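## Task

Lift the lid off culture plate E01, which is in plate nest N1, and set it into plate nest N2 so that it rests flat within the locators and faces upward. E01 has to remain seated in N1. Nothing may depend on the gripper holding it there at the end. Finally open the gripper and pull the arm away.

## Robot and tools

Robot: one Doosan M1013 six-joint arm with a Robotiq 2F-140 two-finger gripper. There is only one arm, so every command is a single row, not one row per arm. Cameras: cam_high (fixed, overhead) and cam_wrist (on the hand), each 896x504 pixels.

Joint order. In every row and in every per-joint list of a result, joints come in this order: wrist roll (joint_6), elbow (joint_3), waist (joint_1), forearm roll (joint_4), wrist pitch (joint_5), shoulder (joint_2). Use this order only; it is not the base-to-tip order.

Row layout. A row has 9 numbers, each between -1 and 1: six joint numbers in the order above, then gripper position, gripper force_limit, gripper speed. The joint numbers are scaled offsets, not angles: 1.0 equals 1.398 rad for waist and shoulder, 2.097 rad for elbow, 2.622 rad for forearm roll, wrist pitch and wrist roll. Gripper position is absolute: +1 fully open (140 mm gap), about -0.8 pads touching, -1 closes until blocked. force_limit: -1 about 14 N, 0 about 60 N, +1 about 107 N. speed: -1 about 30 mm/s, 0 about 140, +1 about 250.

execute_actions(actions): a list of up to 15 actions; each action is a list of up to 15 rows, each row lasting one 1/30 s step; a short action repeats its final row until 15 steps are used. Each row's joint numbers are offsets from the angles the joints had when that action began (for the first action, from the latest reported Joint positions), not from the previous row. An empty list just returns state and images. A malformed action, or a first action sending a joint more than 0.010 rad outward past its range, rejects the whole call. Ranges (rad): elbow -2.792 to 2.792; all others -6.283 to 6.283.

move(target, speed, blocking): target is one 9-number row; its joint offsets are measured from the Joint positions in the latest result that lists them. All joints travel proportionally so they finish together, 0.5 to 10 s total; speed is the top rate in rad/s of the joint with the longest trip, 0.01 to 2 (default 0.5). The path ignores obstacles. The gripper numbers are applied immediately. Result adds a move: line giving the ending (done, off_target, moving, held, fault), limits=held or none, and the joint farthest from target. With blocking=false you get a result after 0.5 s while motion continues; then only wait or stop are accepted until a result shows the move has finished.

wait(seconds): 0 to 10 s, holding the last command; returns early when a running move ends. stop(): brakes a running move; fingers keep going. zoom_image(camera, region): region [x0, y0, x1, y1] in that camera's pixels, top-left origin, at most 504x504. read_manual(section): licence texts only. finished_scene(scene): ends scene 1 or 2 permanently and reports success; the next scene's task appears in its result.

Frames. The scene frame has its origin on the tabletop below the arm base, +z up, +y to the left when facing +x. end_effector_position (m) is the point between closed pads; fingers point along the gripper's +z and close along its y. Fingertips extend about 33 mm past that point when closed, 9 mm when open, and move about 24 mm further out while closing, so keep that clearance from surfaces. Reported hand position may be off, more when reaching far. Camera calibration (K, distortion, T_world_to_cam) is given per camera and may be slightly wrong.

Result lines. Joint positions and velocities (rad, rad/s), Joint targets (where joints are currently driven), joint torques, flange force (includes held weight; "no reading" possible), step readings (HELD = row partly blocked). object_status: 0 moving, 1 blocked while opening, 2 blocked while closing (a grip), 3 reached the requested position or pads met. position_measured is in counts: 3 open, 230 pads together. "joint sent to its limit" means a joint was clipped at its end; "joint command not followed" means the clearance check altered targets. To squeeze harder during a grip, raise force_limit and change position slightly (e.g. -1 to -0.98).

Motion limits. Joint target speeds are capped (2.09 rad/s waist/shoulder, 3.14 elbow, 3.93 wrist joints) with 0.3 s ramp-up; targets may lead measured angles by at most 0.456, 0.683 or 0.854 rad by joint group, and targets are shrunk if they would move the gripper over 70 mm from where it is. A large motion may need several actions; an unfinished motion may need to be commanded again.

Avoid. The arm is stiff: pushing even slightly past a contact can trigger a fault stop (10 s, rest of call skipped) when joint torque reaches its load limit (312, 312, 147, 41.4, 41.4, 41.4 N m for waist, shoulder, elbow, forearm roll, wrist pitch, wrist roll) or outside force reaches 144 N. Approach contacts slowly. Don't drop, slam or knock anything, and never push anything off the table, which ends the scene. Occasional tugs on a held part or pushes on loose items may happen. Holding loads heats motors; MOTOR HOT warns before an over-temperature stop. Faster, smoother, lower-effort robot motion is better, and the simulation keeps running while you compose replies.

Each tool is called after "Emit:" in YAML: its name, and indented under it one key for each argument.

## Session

Emit:
execute_actions:
  actions: []

Emit:
zoom_image:
  camera: "cam_high"
  region: [380, 200, 560, 360]

Scene clock: 0.00 s.
end_effector_position=(+0.3663, +0.0294, +0.3254) position_measured=3 object_status=3 end_effector_quat_wxyz=(-0.065, +0.560, +0.819, -0.111) end_effector_velocity=(-0.001, -0.000, -0.001) end_effector_angular_velocity=(+0.000, +0.001, +0.000)
Joint names: [wrist roll, elbow, waist, forearm roll, wrist pitch, shoulder]
Joint positions: [-0.283  1.969  0.071 -0.096  1.569 -0.153]
Joint velocities: [-0.001  0.002 -0.     0.    -0.    -0.   ]
Joint torques (N m, as the joint torque sensors report them, + toward a larger angle): no reading
Flange force (N, the push that the arm receives, along the gripper's own x y z axes): no reading
Joint targets: [-0.283 1.969 0.071 -0.096 1.569 -0.153]
camera_calibration (this result's frames):
cam_wrist: T_world_to_cam=[[0.857, 0.437203, -0.272773, -0.238731], [0.514731, -0.701031, 0.493567, -0.327658], [0.0245666, -0.563392, -0.825825, 0.453992], [0, 0, 0, 1]] pos_world=[0.362095, 0.13045, 0.471519]

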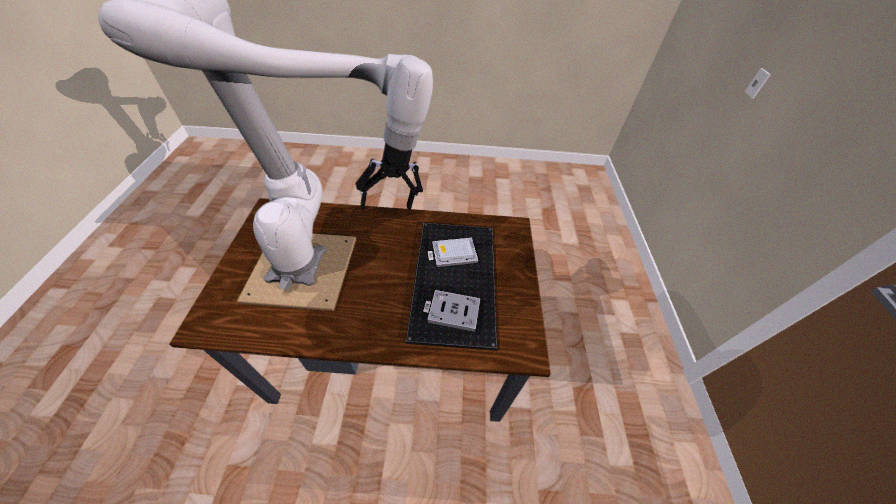

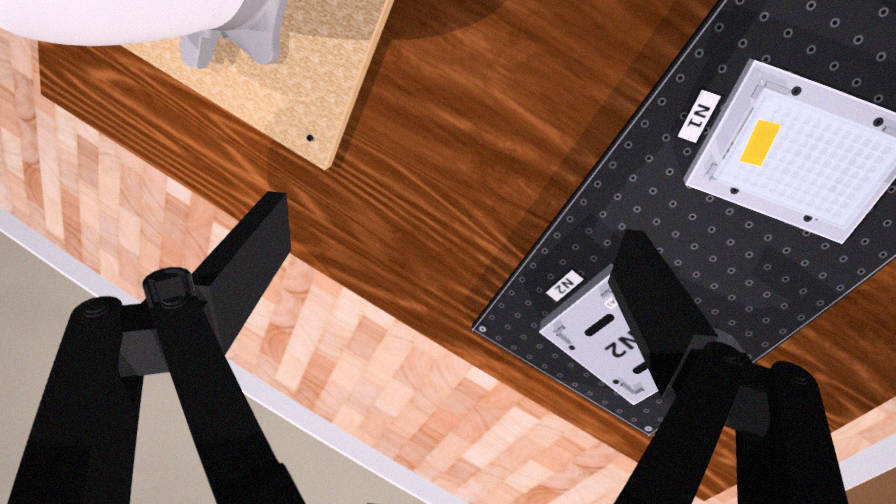

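Region (380, 200, 560, 360) of cam_high's 896x504 image, scaled by 2.800, with more detail than that image has.

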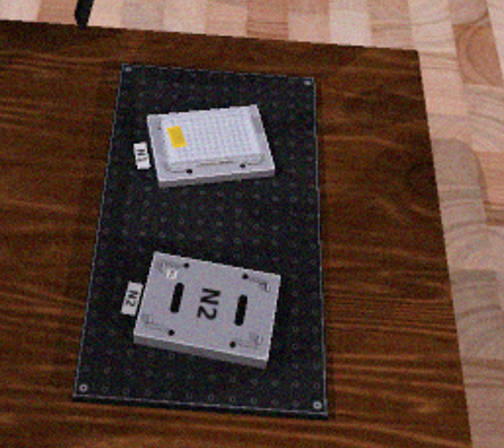

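Emit:
move:
  target: [0.6892,-0.0021,0.0486,0.0366,-0.2533,0.3038,0.6,-0.6,0]
  speed: 0.8

Scene clock: 8.87 s.
end_effector_position=(+0.5948, +0.1207, +0.0899) position_measured=53 object_status=3 end_effector_quat_wxyz=(-0.002, +0.995, +0.095, +0.001) end_effector_velocity=(+0.002, -0.000, +0.001) end_effector_angular_velocity=(-0.000, -0.003, -0.001)
Joint names: [wrist roll, elbow, waist, forearm roll, wrist pitch, shoulder]
Joint positions: [1.524 1.965 0.138 0.    0.905 0.271]
Joint velocities: [ 0.001 -0.002 -0.    -0.001 -0.     0.   ]
Joint torques (N m, as the joint torque sensors report them, + toward a larger angle): [ -0.06 -34.81  -0.16   2.94  -0.37 -61.51]
Flange force (N, the push that the arm receives, along the gripper's own x y z axes): [-2.0 -0.5 1.7]
Joint targets: [1.524 1.965 0.138 0.000 0.905 0.271]
move: done; limits=none; farthest joint: the waist, 0.000 radians from its target (0.068 radians at the start)
camera_calibration (this result's frames):
cam_wrist: T_world_to_cam=[[0.286359, -0.957889, -0.0211513, -0.0535173], [-0.817235, -0.255715, 0.516465, 0.471432], [-0.500125, -0.130609, -0.856047, 0.567861], [0, 0, 0, 1]] pos_world=[0.684597, 0.143456, 0.241506]

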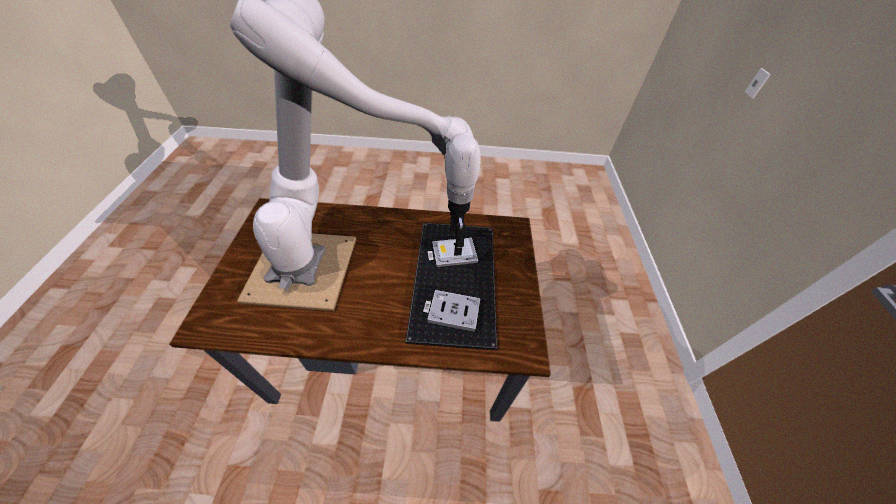

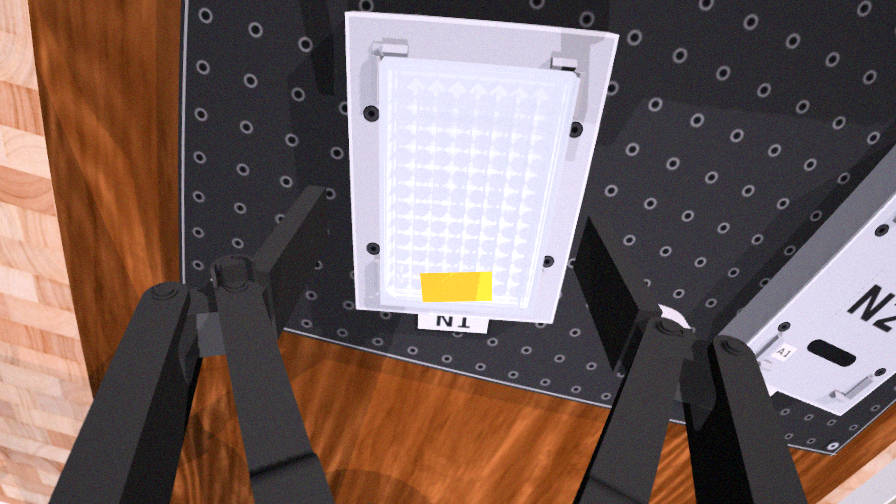

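Emit:
move:
  target: [-0.005,0.0082,-0.0094,0,-0.0163,0.0182,0.6,-0.6,0]
  speed: 0.05

Scene clock: 17.13 s.
end_effector_position=(+0.5964, +0.1130, +0.0671) position_measured=53 object_status=3 end_effector_quat_wxyz=(-0.002, +0.995, +0.095, +0.001) end_effector_velocity=(+0.001, -0.000, -0.000) end_effector_angular_velocity=(+0.000, -0.002, +0.000)
Joint names: [wrist roll, elbow, waist, forearm roll, wrist pitch, shoulder]
Joint positions: [1.511 1.982 0.125 0.    0.862 0.297]
Joint velocities: [-0.001 -0.001 -0.001  0.    -0.001  0.001]
Joint torques (N m, as the joint torque sensors report them, + toward a larger angle): [ -0.21 -32.83   0.06   2.85   0.05 -61.77]
Flange force (N, the push that the arm receives, along the gripper's own x y z axes): [-2.3 -0.6 0.7]
Joint targets: [1.511 1.982 0.125 0.000 0.862 0.297]
move: done; limits=none; farthest joint: the waist, 0.001 radians from its target (0.014 radians at the start)
camera_calibration (this result's frames):
cam_wrist: T_world_to_cam=[[0.286311, -0.957903, -0.0211401, -0.0618222], [-0.817302, -0.255682, 0.516376, 0.482611], [-0.500044, -0.130567, -0.856101, 0.548089], [0, 0, 0, 1]] pos_world=[0.686207, 0.135738, 0.218703]

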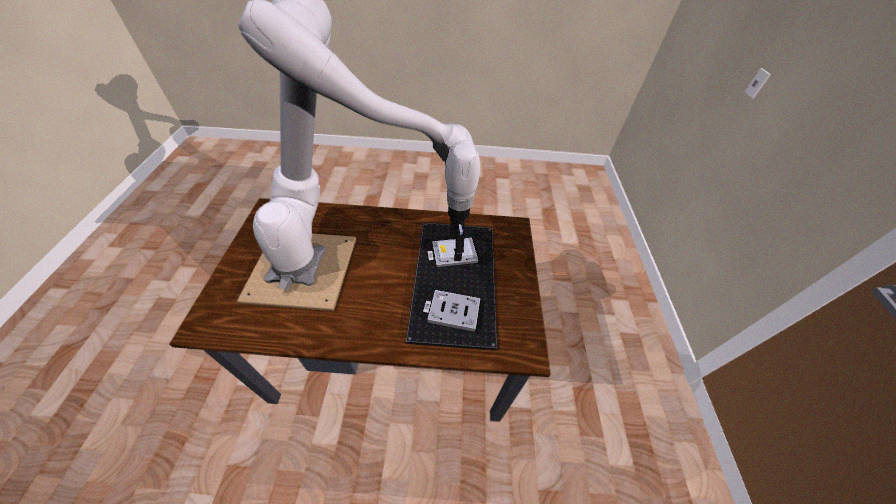

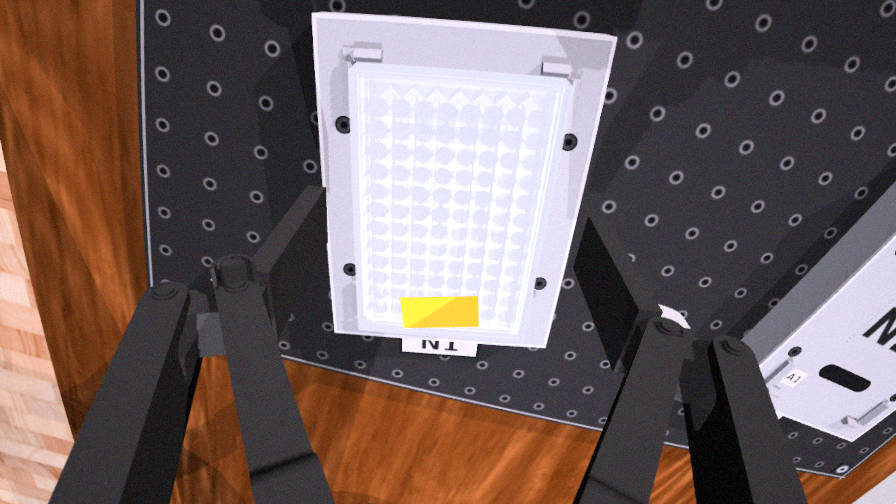

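Emit:
move:
  target: [0,0,0,0,0,0,-1,-0.6,-0.8]

Scene clock: 20.37 s.
end_effector_position=(+0.5964, +0.1131, +0.0671) position_measured=102 object_status=2 end_effector_quat_wxyz=(-0.002, +0.995, +0.095, +0.001) end_effector_velocity=(+0.001, +0.000, +0.001) end_effector_angular_velocity=(+0.000, -0.001, +0.001)
Joint names: [wrist roll, elbow, waist, forearm roll, wrist pitch, shoulder]
Joint positions: [1.511 1.982 0.125 0.001 0.862 0.297]
Joint velocities: [-0.001 -0.001  0.     0.     0.    -0.   ]
Joint torques (N m, as the joint torque sensors report them, + toward a larger angle): [  0.48 -25.04 -17.44  -4.53  -1.62 -47.63]
Flange force (N, the push that the arm receives, along the gripper's own x y z axes): [-3.3 -28.2 -24.2]
Joint targets: [1.511 1.982 0.125 0.000 0.862 0.297]
move: done; limits=none; farthest joint: the forearm roll, 0.001 radians from its target (0.000 radians at the start)
camera_calibration (this result's frames):
cam_wrist: T_world_to_cam=[[0.286067, -0.95797, -0.0214283, -0.0615713], [-0.817357, -0.255627, 0.516316, 0.482624], [-0.500093, -0.130187, -0.85613, 0.548083], [0, 0, 0, 1]] pos_world=[0.686182, 0.135741, 0.218724]

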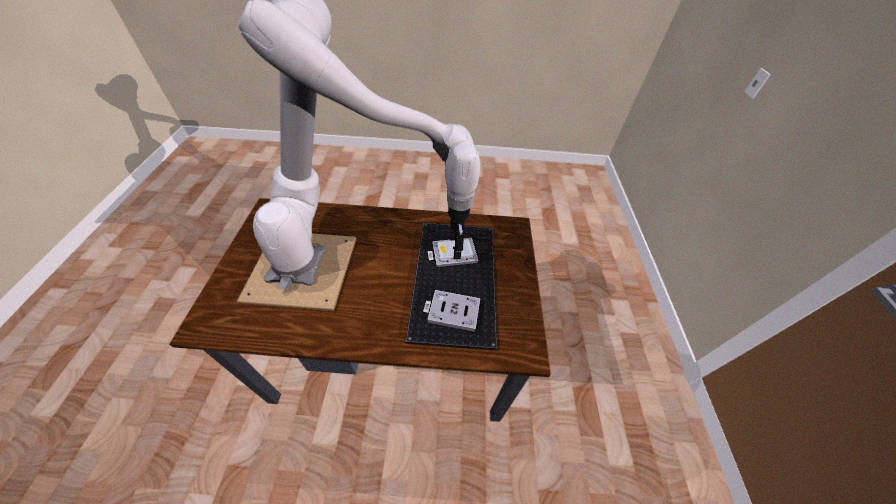

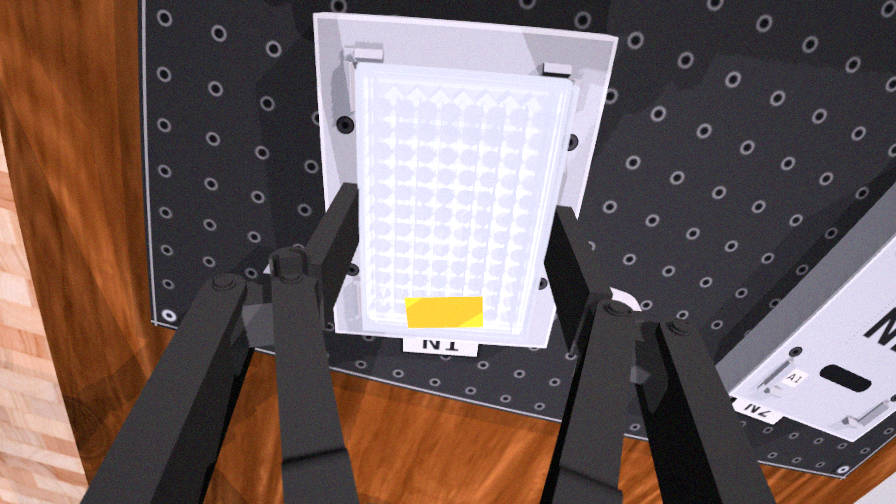

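Emit:
move:
  target: [0,0,0.0013,0,0,0,-1,-0.6,-0.8]
  speed: 0.01

Emit:
move:
  target: [0,-0.0109,0,0,0.0214,-0.0238,-1,-0.6,-0.8]
  speed: 0.05

Scene clock: 22.87 s.
end_effector_position=(+0.5962, +0.1140, +0.0671) position_measured=102 object_status=2 end_effector_quat_wxyz=(-0.002, +0.995, +0.096, +0.001) end_effector_velocity=(+0.001, +0.000, +0.000) end_effector_angular_velocity=(-0.001, -0.001, +0.001)
Joint names: [wrist roll, elbow, waist, forearm roll, wrist pitch, shoulder]
Joint positions: [1.511 1.982 0.127 0.    0.862 0.297]
Joint velocities: [ 0.001 -0.001  0.001 -0.001 -0.    -0.   ]
Joint torques (N m, as the joint torque sensors report them, + toward a larger angle): [  0.09 -23.95  -0.4    2.67  -1.09 -47.73]
Flange force (N, the push that the arm receives, along the gripper's own x y z axes): [-3.3 -0.9 -23.8]
Joint targets: [1.511 1.982 0.127 0.001 0.862 0.297]
move: done; limits=none; farthest joint: the forearm roll, 0.001 radians from its target (0.001 radians at the start)
camera_calibration (this result's frames):
cam_wrist: T_world_to_cam=[[0.288033, -0.957389, -0.0210657, -0.0618883], [-0.816843, -0.257112, 0.516392, 0.482595], [-0.499804, -0.131531, -0.856093, 0.54809], [0, 0, 0, 1]] pos_world=[0.685968, 0.13692, 0.218704]

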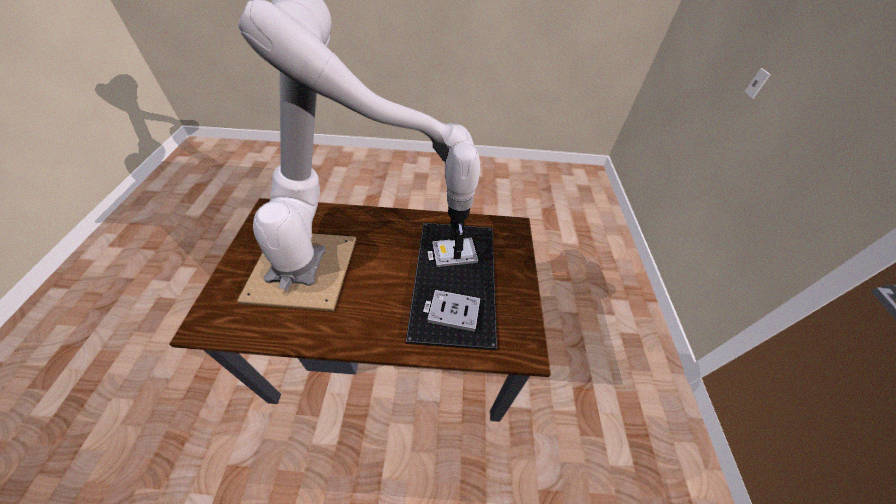

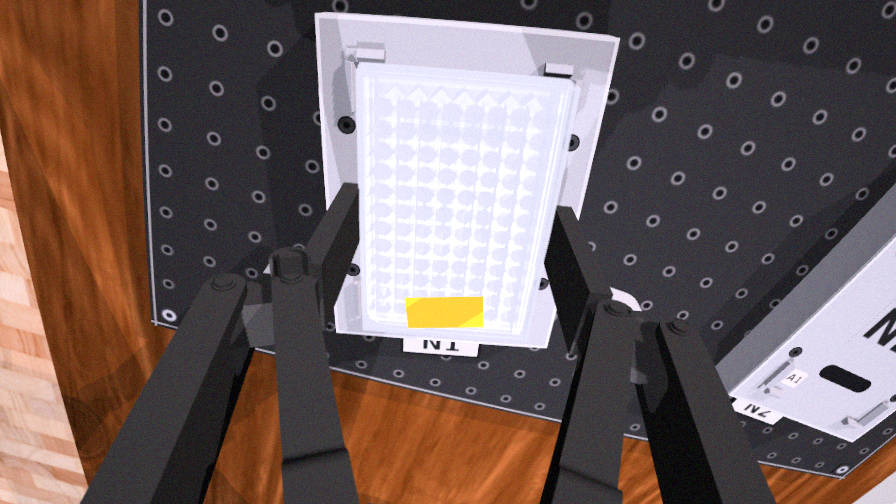

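Scene clock: 24.27 s.
end_effector_position=(+0.5961, +0.1139, +0.0971) position_measured=102 object_status=2 end_effector_quat_wxyz=(-0.002, +0.995, +0.096, +0.001) end_effector_velocity=(-0.001, +0.001, +0.000) end_effector_angular_velocity=(+0.002, +0.001, -0.000)
Joint names: [wrist roll, elbow, waist, forearm roll, wrist pitch, shoulder]
Joint positions: [1.511 1.959 0.127 0.    0.918 0.264]
Joint velocities: [-0.001 -0.     0.001  0.003  0.002 -0.   ]
Joint torques (N m, as the joint torque sensors report them, + toward a larger angle): [ -0.18 -35.2   -0.36   2.95  -0.48 -62.49]
Flange force (N, the push that the arm receives, along the gripper's own x y z axes): [0.1 -1.1 3.7]
Joint targets: [1.511 1.959 0.127 0.000 0.918 0.263]
move: done; limits=none; farthest joint: the waist, 0.000 radians from its target (0.000 radians at the start)
camera_calibration (this result's frames):
cam_wrist: T_world_to_cam=[[0.288044, -0.957385, -0.0210951, -0.0613103], [-0.816848, -0.257139, 0.516371, 0.466966], [-0.49979, -0.131506, -0.856105, 0.573714], [0, 0, 0, 1]] pos_world=[0.685837, 0.136824, 0.248738]

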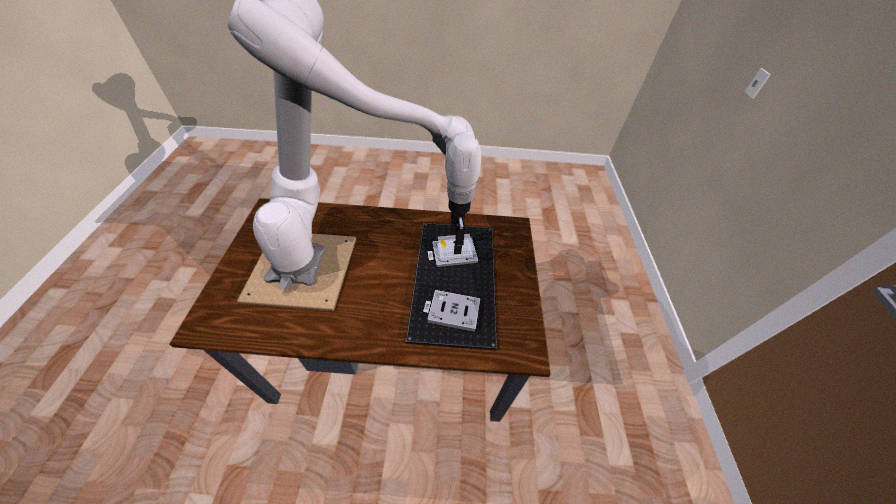

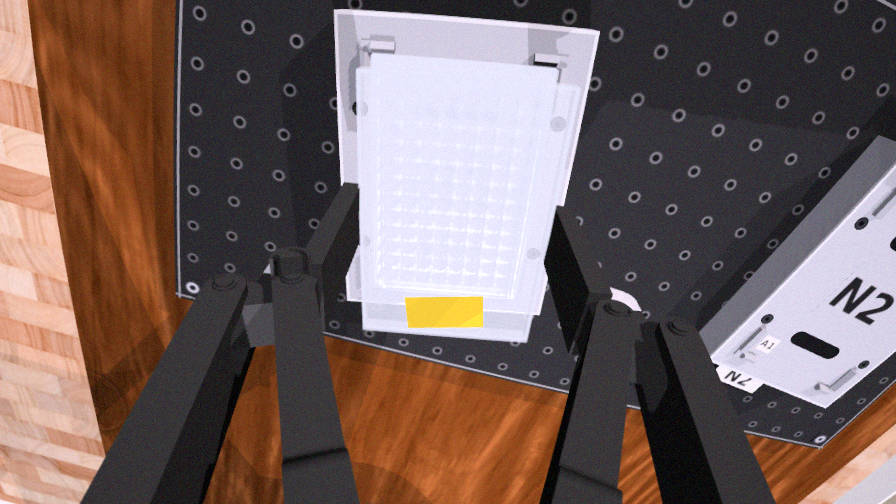

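Emit:
move:
  target: [-0.0275,-0.0137,-0.3166,0,0.003,0.015,-1,-0.6,-0.8]
  speed: 0.3

Scene clock: 28.43 s.
end_effector_position=(+0.6020, -0.1570, +0.0961) position_measured=102 object_status=2 end_effector_quat_wxyz=(-0.002, +0.996, -0.089, +0.001) end_effector_velocity=(-0.000, -0.001, +0.000) end_effector_angular_velocity=(-0.002, -0.000, +0.000)
Joint names: [wrist roll, elbow, waist, forearm roll, wrist pitch, shoulder]
Joint positions: [ 1.439  1.931 -0.315  0.     0.926  0.284]
Joint velocities: [ 0.    -0.    -0.001 -0.002 -0.    -0.   ]
Joint torques (N m, as the joint torque sensors report them, + toward a larger angle): [ -0.04 -35.31  -0.48   3.02  -0.4  -62.85]
Flange force (N, the push that the arm receives, along the gripper's own x y z axes): [-2.8 -1.7 1.2]
Joint targets: [1.439 1.930 -0.316 0.000 0.926 0.285]
move: done; limits=none; farthest joint: the waist, 0.000 radians from its target (0.443 radians at the start)
camera_calibration (this result's frames):
cam_wrist: T_world_to_cam=[[-0.0781323, -0.996709, -0.0215962, -0.108117], [-0.853833, 0.055718, 0.517557, 0.473883], [-0.51465, 0.0588774, -0.855376, 0.578892], [0, 0, 0, 1]] pos_world=[0.694096, -0.168249, 0.247574]

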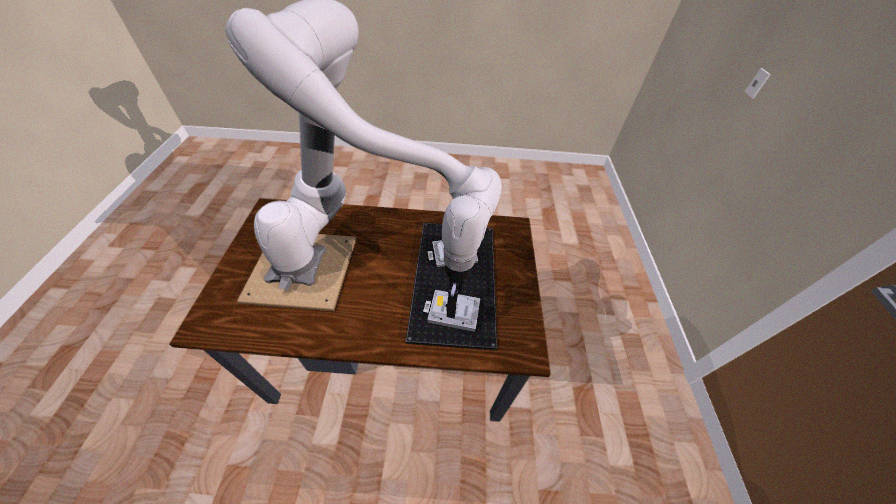

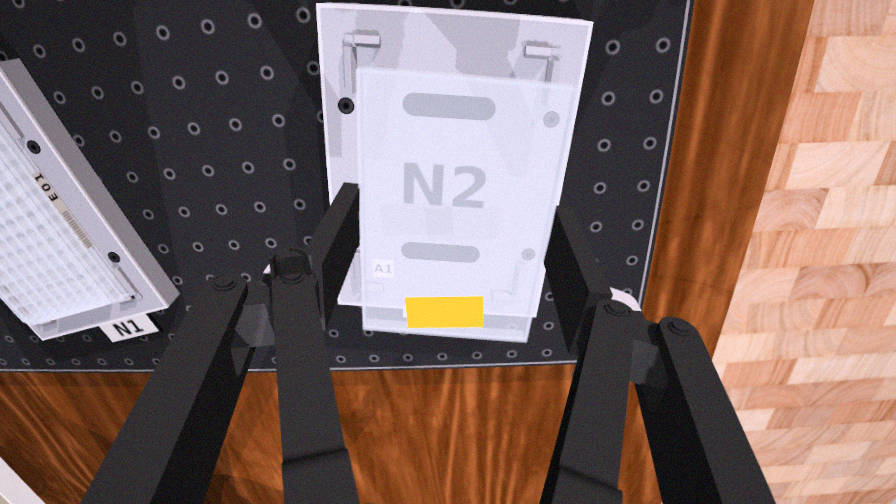

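Emit:
move:
  target: [-0.0025,0.0038,0.0061,0,-0.0137,0.020,-1,-0.6,-0.8]
  speed: 0.04

Emit:
zoom_image:
  camera: "cam_wrist"
  region: [290, 0, 650, 370]

Scene clock: 33.80 s.
end_effector_position=(+0.6073, -0.1530, +0.0752) position_measured=102 object_status=2 end_effector_quat_wxyz=(-0.002, +0.997, -0.081, +0.001) end_effector_velocity=(-0.000, +0.000, -0.001) end_effector_angular_velocity=(+0.001, +0.000, -0.001)
Joint names: [wrist roll, elbow, waist, forearm roll, wrist pitch, shoulder]
Joint positions: [ 1.432  1.938 -0.307  0.     0.89   0.312]
Joint velocities: [ 0.     0.001 -0.     0.001 -0.002  0.001]
Joint torques (N m, as the joint torque sensors report them, + toward a larger angle): [ -0.07 -34.53  -0.26   2.94  -0.54 -66.38]
Flange force (N, the push that the arm receives, along the gripper's own x y z axes): [-0.8 -0.8 2.9]
Joint targets: [1.432 1.938 -0.307 0.000 0.890 0.312]
move: done; limits=none; farthest joint: the elbow, 0.001 radians from its target (0.008 radians at the start)
camera_calibration (this result's frames):
cam_wrist: T_world_to_cam=[[-0.0631586, -0.997769, -0.0216135, -0.113454], [-0.854604, 0.0428861, 0.517506, 0.48754], [-0.515425, 0.0511559, -0.855407, 0.562864], [0, 0, 0, 1]] pos_world=[0.699602, -0.162903, 0.226721]

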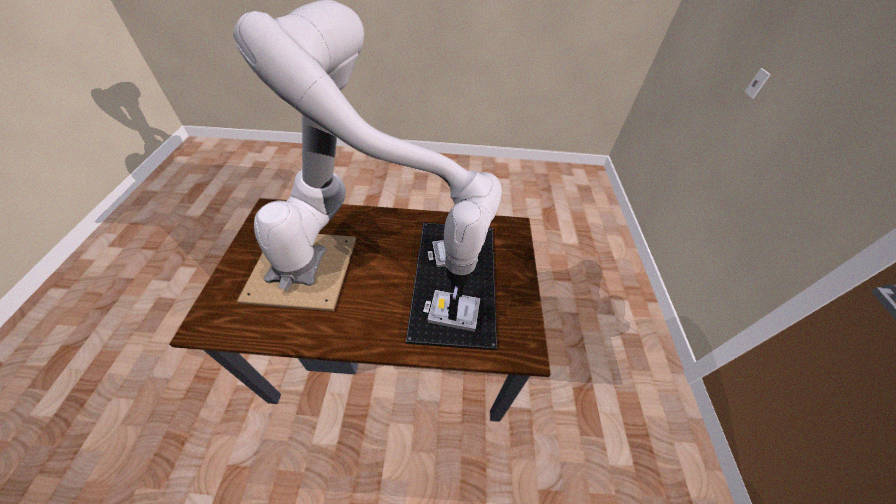

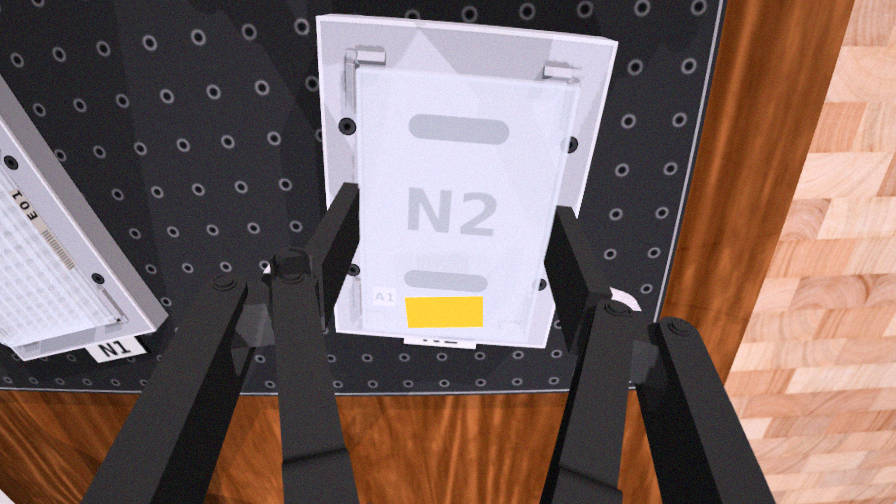

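Region (290, 0, 650, 370) of cam_wrist's 896x504 image, scaled by 1.362, with more detail than that image has; it fills the left 490 columns of this view, and the rest is white.

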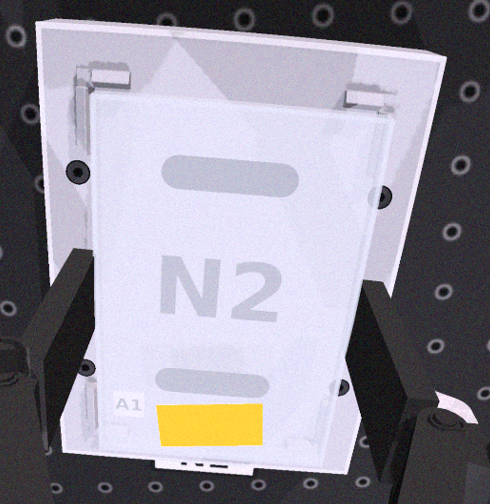

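Emit:
move:
  target: [0.0004,0.0012,0.0008,0,-0.0024,0.0027,-1,-0.6,-0.8]
  speed: 0.01

Emit:
zoom_image:
  camera: "cam_wrist"
  region: [290, 0, 650, 370]

Scene clock: 37.47 s.
end_effector_position=(+0.6075, -0.1524, +0.0718) position_measured=102 object_status=2 end_effector_quat_wxyz=(-0.002, +0.997, -0.081, +0.001) end_effector_velocity=(-0.001, +0.000, -0.001) end_effector_angular_velocity=(-0.000, +0.002, +0.000)
Joint names: [wrist roll, elbow, waist, forearm roll, wrist pitch, shoulder]
Joint positions: [ 1.433  1.941 -0.306  0.     0.884  0.316]
Joint velocities: [ 0.001  0.002  0.    -0.001 -0.001  0.001]
Joint torques (N m, as the joint torque sensors report them, + toward a larger angle): [ -0.02 -34.14  -1.01   2.92  -0.21 -66.76]
Flange force (N, the push that the arm receives, along the gripper's own x y z axes): [-0.4 -2.3 3.9]
Joint targets: [1.433 1.941 -0.306 0.000 0.884 0.316]
move: done; limits=none; farthest joint: the waist, 0.000 radians from its target (0.001 radians at the start)
camera_calibration (this result's frames):
cam_wrist: T_world_to_cam=[[-0.0630605, -0.997776, -0.0215785, -0.112909], [-0.854604, 0.0428199, 0.517511, 0.489419], [-0.515437, 0.0510756, -0.855404, 0.559994], [0, 0, 0, 1]] pos_world=[0.69978, -0.162217, 0.223305]

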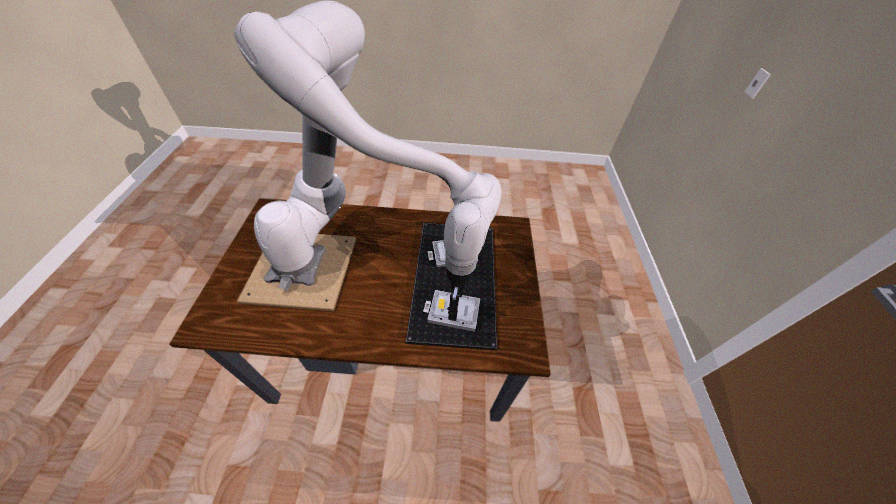

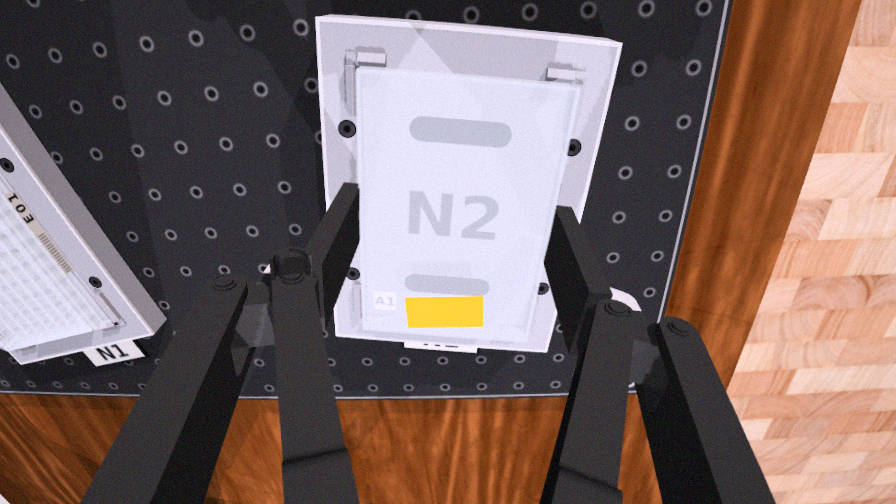

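Region (290, 0, 650, 370) of cam_wrist's 896x504 image, scaled by 1.362, with more detail than that image has; it fills the left 490 columns of this view, and the rest is white.

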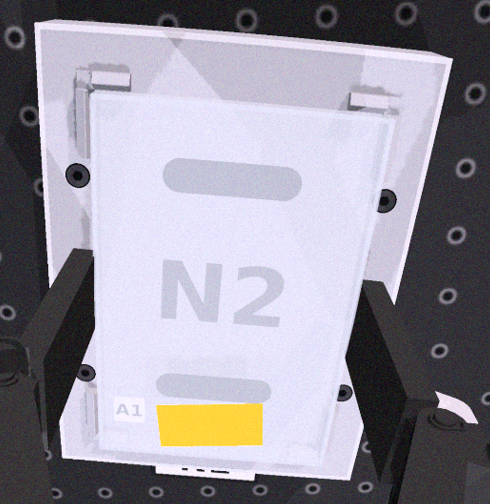

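Emit:
move:
  target: [0,0.0021,-0.0002,0,-0.0017,0,-1,-0.6,-0.8]
  speed: 0.01

Emit:
move:
  target: [0,0.0005,0,0,-0.001,0.0012,-1,-0.6,-0.8]
  speed: 0.01

Emit:
zoom_image:
  camera: "cam_wrist"
  region: [290, 0, 650, 370]

Scene clock: 41.87 s.
end_effector_position=(+0.6060, -0.1521, +0.0699) position_measured=102 object_status=2 end_effector_quat_wxyz=(-0.002, +0.997, -0.082, +0.001) end_effector_velocity=(-0.001, +0.000, -0.001) end_effector_angular_velocity=(+0.001, +0.001, -0.001)
Joint names: [wrist roll, elbow, waist, forearm roll, wrist pitch, shoulder]
Joint positions: [ 1.433  1.945 -0.306  0.     0.88   0.316]
Joint velocities: [ 0.     0.002 -0.001  0.001 -0.001  0.   ]
Joint torques (N m, as the joint torque sensors report them, + toward a larger angle): [ -0.07 -34.35  -1.28   2.86  -0.23 -66.51]
Flange force (N, the push that the arm receives, along the gripper's own x y z axes): [-1.0 -2.6 3.9]
Joint targets: [1.433 1.945 -0.306 0.000 0.880 0.316]
move: done; limits=none; farthest joint: the waist, 0.000 radians from its target (0.000 radians at the start)
camera_calibration (this result's frames):
cam_wrist: T_world_to_cam=[[-0.0633515, -0.997757, -0.0216102, -0.112544], [-0.854606, 0.043054, 0.517489, 0.48915], [-0.515398, 0.0512519, -0.855417, 0.557586], [0, 0, 0, 1]] pos_world=[0.698279, -0.161929, 0.221406]

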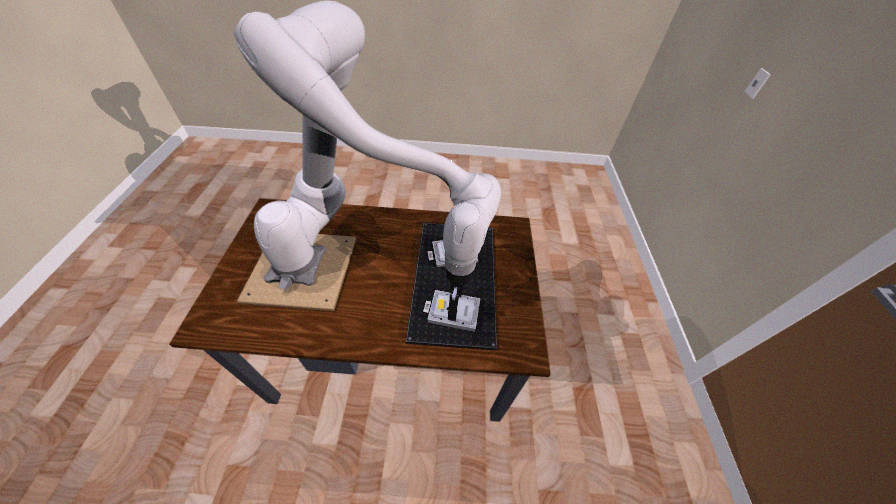

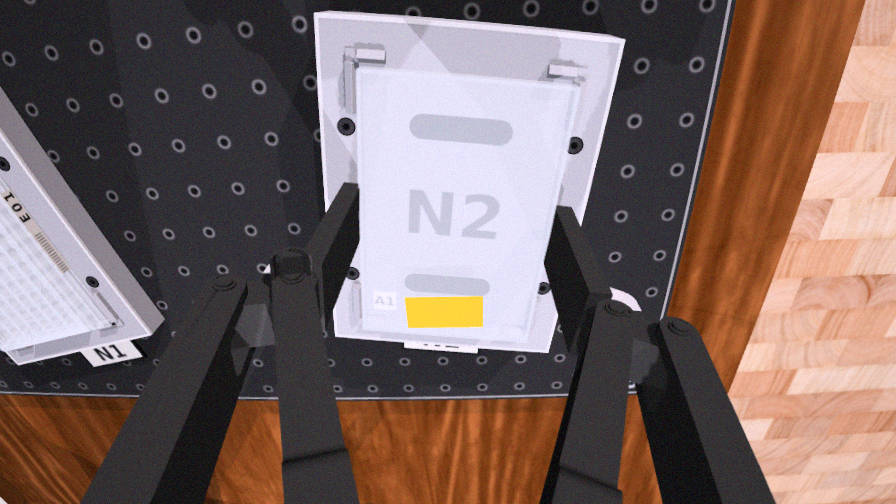

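Scene clock: 42.57 s.
end_effector_position=(+0.6060, -0.1520, +0.0684) position_measured=102 object_status=2 end_effector_quat_wxyz=(-0.002, +0.997, -0.082, +0.001) end_effector_velocity=(+0.000, -0.000, +0.000) end_effector_angular_velocity=(-0.001, -0.000, +0.001)
Joint names: [wrist roll, elbow, waist, forearm roll, wrist pitch, shoulder]
Joint positions: [ 1.433  1.946 -0.306  0.     0.877  0.318]
Joint velocities: [-0.001  0.     0.    -0.001 -0.001 -0.   ]
Joint torques (N m, as the joint torque sensors report them, + toward a larger angle): [ -0.11 -34.05  -0.36   2.8   -0.35 -66.26]
Flange force (N, the push that the arm receives, along the gripper's own x y z axes): [-1.0 -1.3 2.7]
Joint targets: [1.433 1.946 -0.306 0.000 0.877 0.318]
move: done; limits=none; farthest joint: the waist, 0.000 radians from its target (0.000 radians at the start)
camera_calibration (this result's frames):
cam_wrist: T_world_to_cam=[[-0.0633629, -0.997756, -0.021634, -0.112563], [-0.854555, 0.0430465, 0.517573, 0.489863], [-0.515481, 0.0512824, -0.855365, 0.556363], [0, 0, 0, 1]] pos_world=[0.698277, -0.161929, 0.219918]

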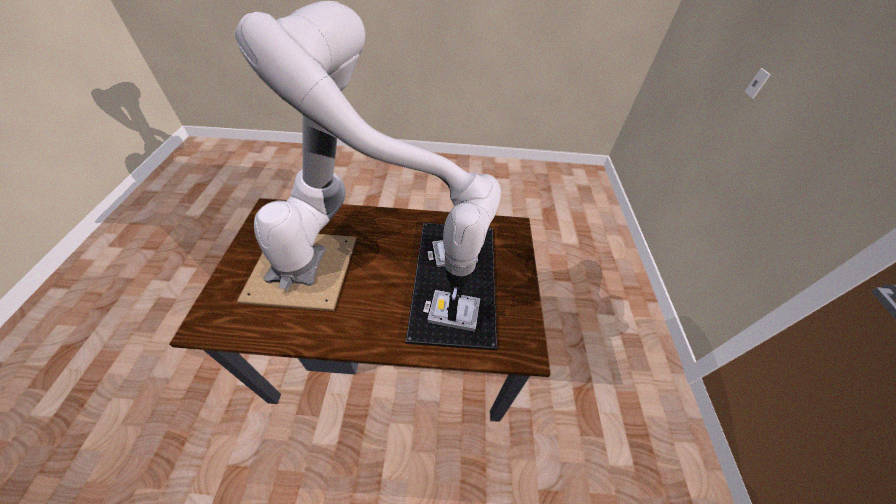

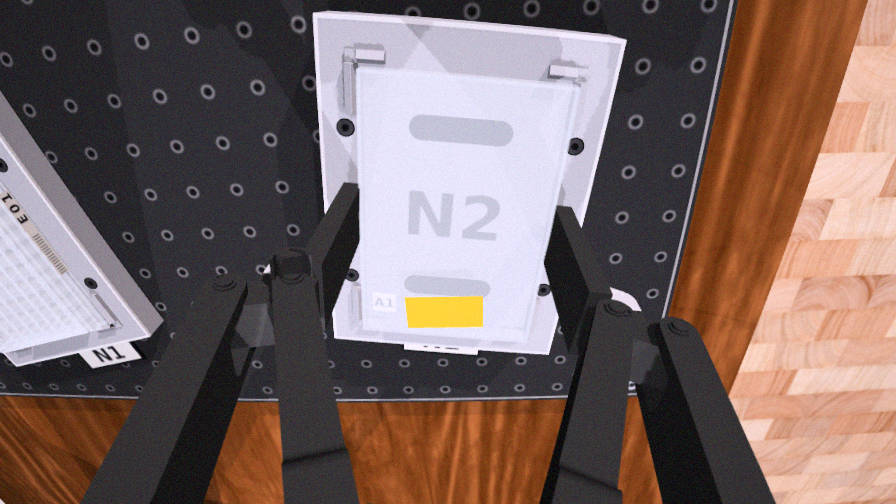

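Region (290, 0, 650, 370) of cam_wrist's 896x504 image, scaled by 1.362, with more detail than that image has; it fills the left 490 columns of this view, and the rest is white.

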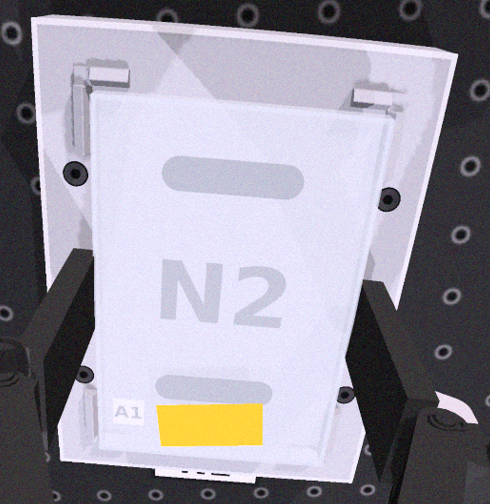

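Two more small steps.

Emit:
move:
  target: [0,0.0003,0,0,-0.0007,0.0008,-1,-0.6,-0.8]
  speed: 0.01

Emit:
move:
  target: [0,0.0003,0,0,-0.0006,0.0007,-1,-0.6,-0.8]
  speed: 0.01

Scene clock: 45.27 s.
end_effector_position=(+0.6061, -0.1521, +0.0675) position_measured=102 object_status=2 end_effector_quat_wxyz=(-0.002, +0.997, -0.082, +0.001) end_effector_velocity=(-0.000, +0.000, -0.001) end_effector_angular_velocity=(-0.001, +0.001, +0.002)
Joint names: [wrist roll, elbow, waist, forearm roll, wrist pitch, shoulder]
Joint positions: [ 1.433  1.947 -0.306  0.     0.875  0.319]
Joint velocities: [-0.     0.     0.001 -0.001 -0.     0.001]
Joint torques (N m, as the joint torque sensors report them, + toward a larger angle): [ -0.14 -34.12  -1.01   2.81  -0.42 -66.45]
Flange force (N, the push that the arm receives, along the gripper's own x y z axes): [-0.7 -2.5 3.2]
Joint targets: [1.433 1.947 -0.306 0.000 0.875 0.319]
move: done; limits=none; farthest joint: the waist, 0.000 radians from its target (0.000 radians at the start)
camera_calibration (this result's frames):
cam_wrist: T_world_to_cam=[[-0.0633613, -0.997757, -0.0216132, -0.112598], [-0.854598, 0.0430602, 0.517501, 0.490443], [-0.51541, 0.0512601, -0.855409, 0.555534], [0, 0, 0, 1]] pos_world=[0.698325, -0.16194, 0.21897]

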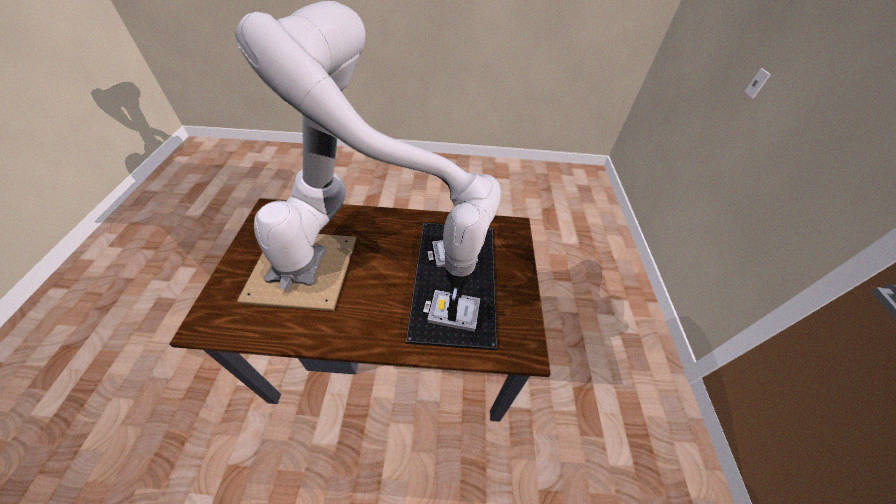

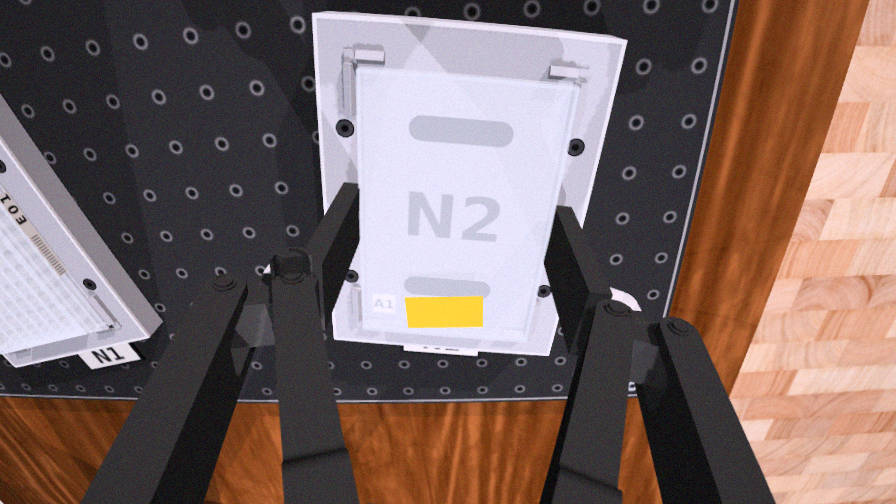

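Scene clock: 45.97 s.
end_effector_position=(+0.6060, -0.1521, +0.0666) position_measured=102 object_status=2 end_effector_quat_wxyz=(-0.002, +0.997, -0.082, +0.001) end_effector_velocity=(-0.001, +0.000, -0.001) end_effector_angular_velocity=(-0.000, +0.002, +0.002)
Joint names: [wrist roll, elbow, waist, forearm roll, wrist pitch, shoulder]
Joint positions: [ 1.433  1.948 -0.306  0.     0.874  0.32 ]
Joint velocities: [-0.001  0.002  0.001 -0.001 -0.001  0.   ]
Joint torques (N m, as the joint torque sensors report them, + toward a larger angle): [ -0.04 -33.41  -1.82   2.33  -0.55 -65.19]
Flange force (N, the push that the arm receives, along the gripper's own x y z axes): [-1.2 -3.4 1.0]
Joint targets: [1.433 1.948 -0.306 0.000 0.874 0.320]
move: done; limits=none; farthest joint: the waist, 0.000 radians from its target (0.000 radians at the start)
camera_calibration (this result's frames):
cam_wrist: T_world_to_cam=[[-0.0633619, -0.997756, -0.0216191, -0.11261], [-0.854586, 0.0430564, 0.517522, 0.490874], [-0.51543, 0.0512666, -0.855397, 0.554803], [0, 0, 0, 1]] pos_world=[0.698321, -0.161936, 0.218104]

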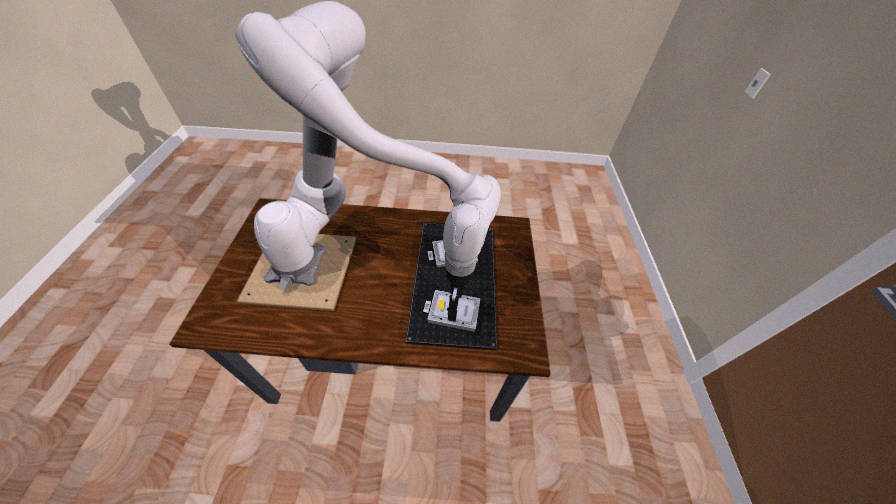

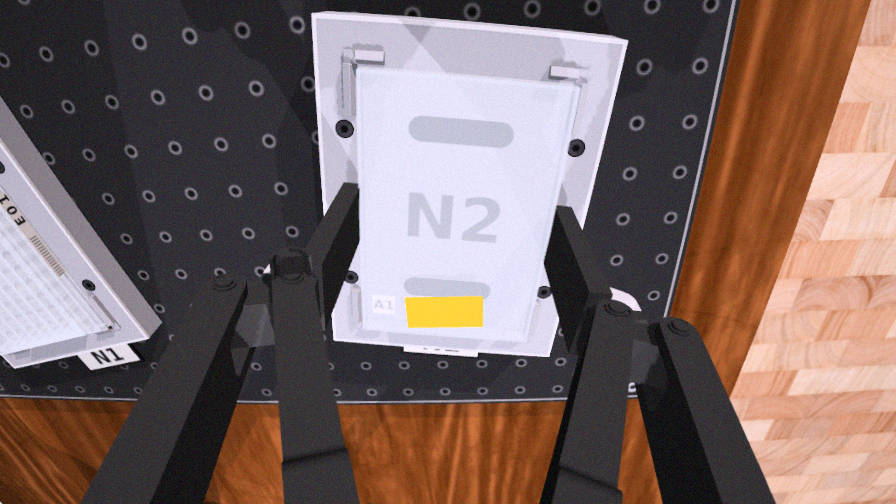

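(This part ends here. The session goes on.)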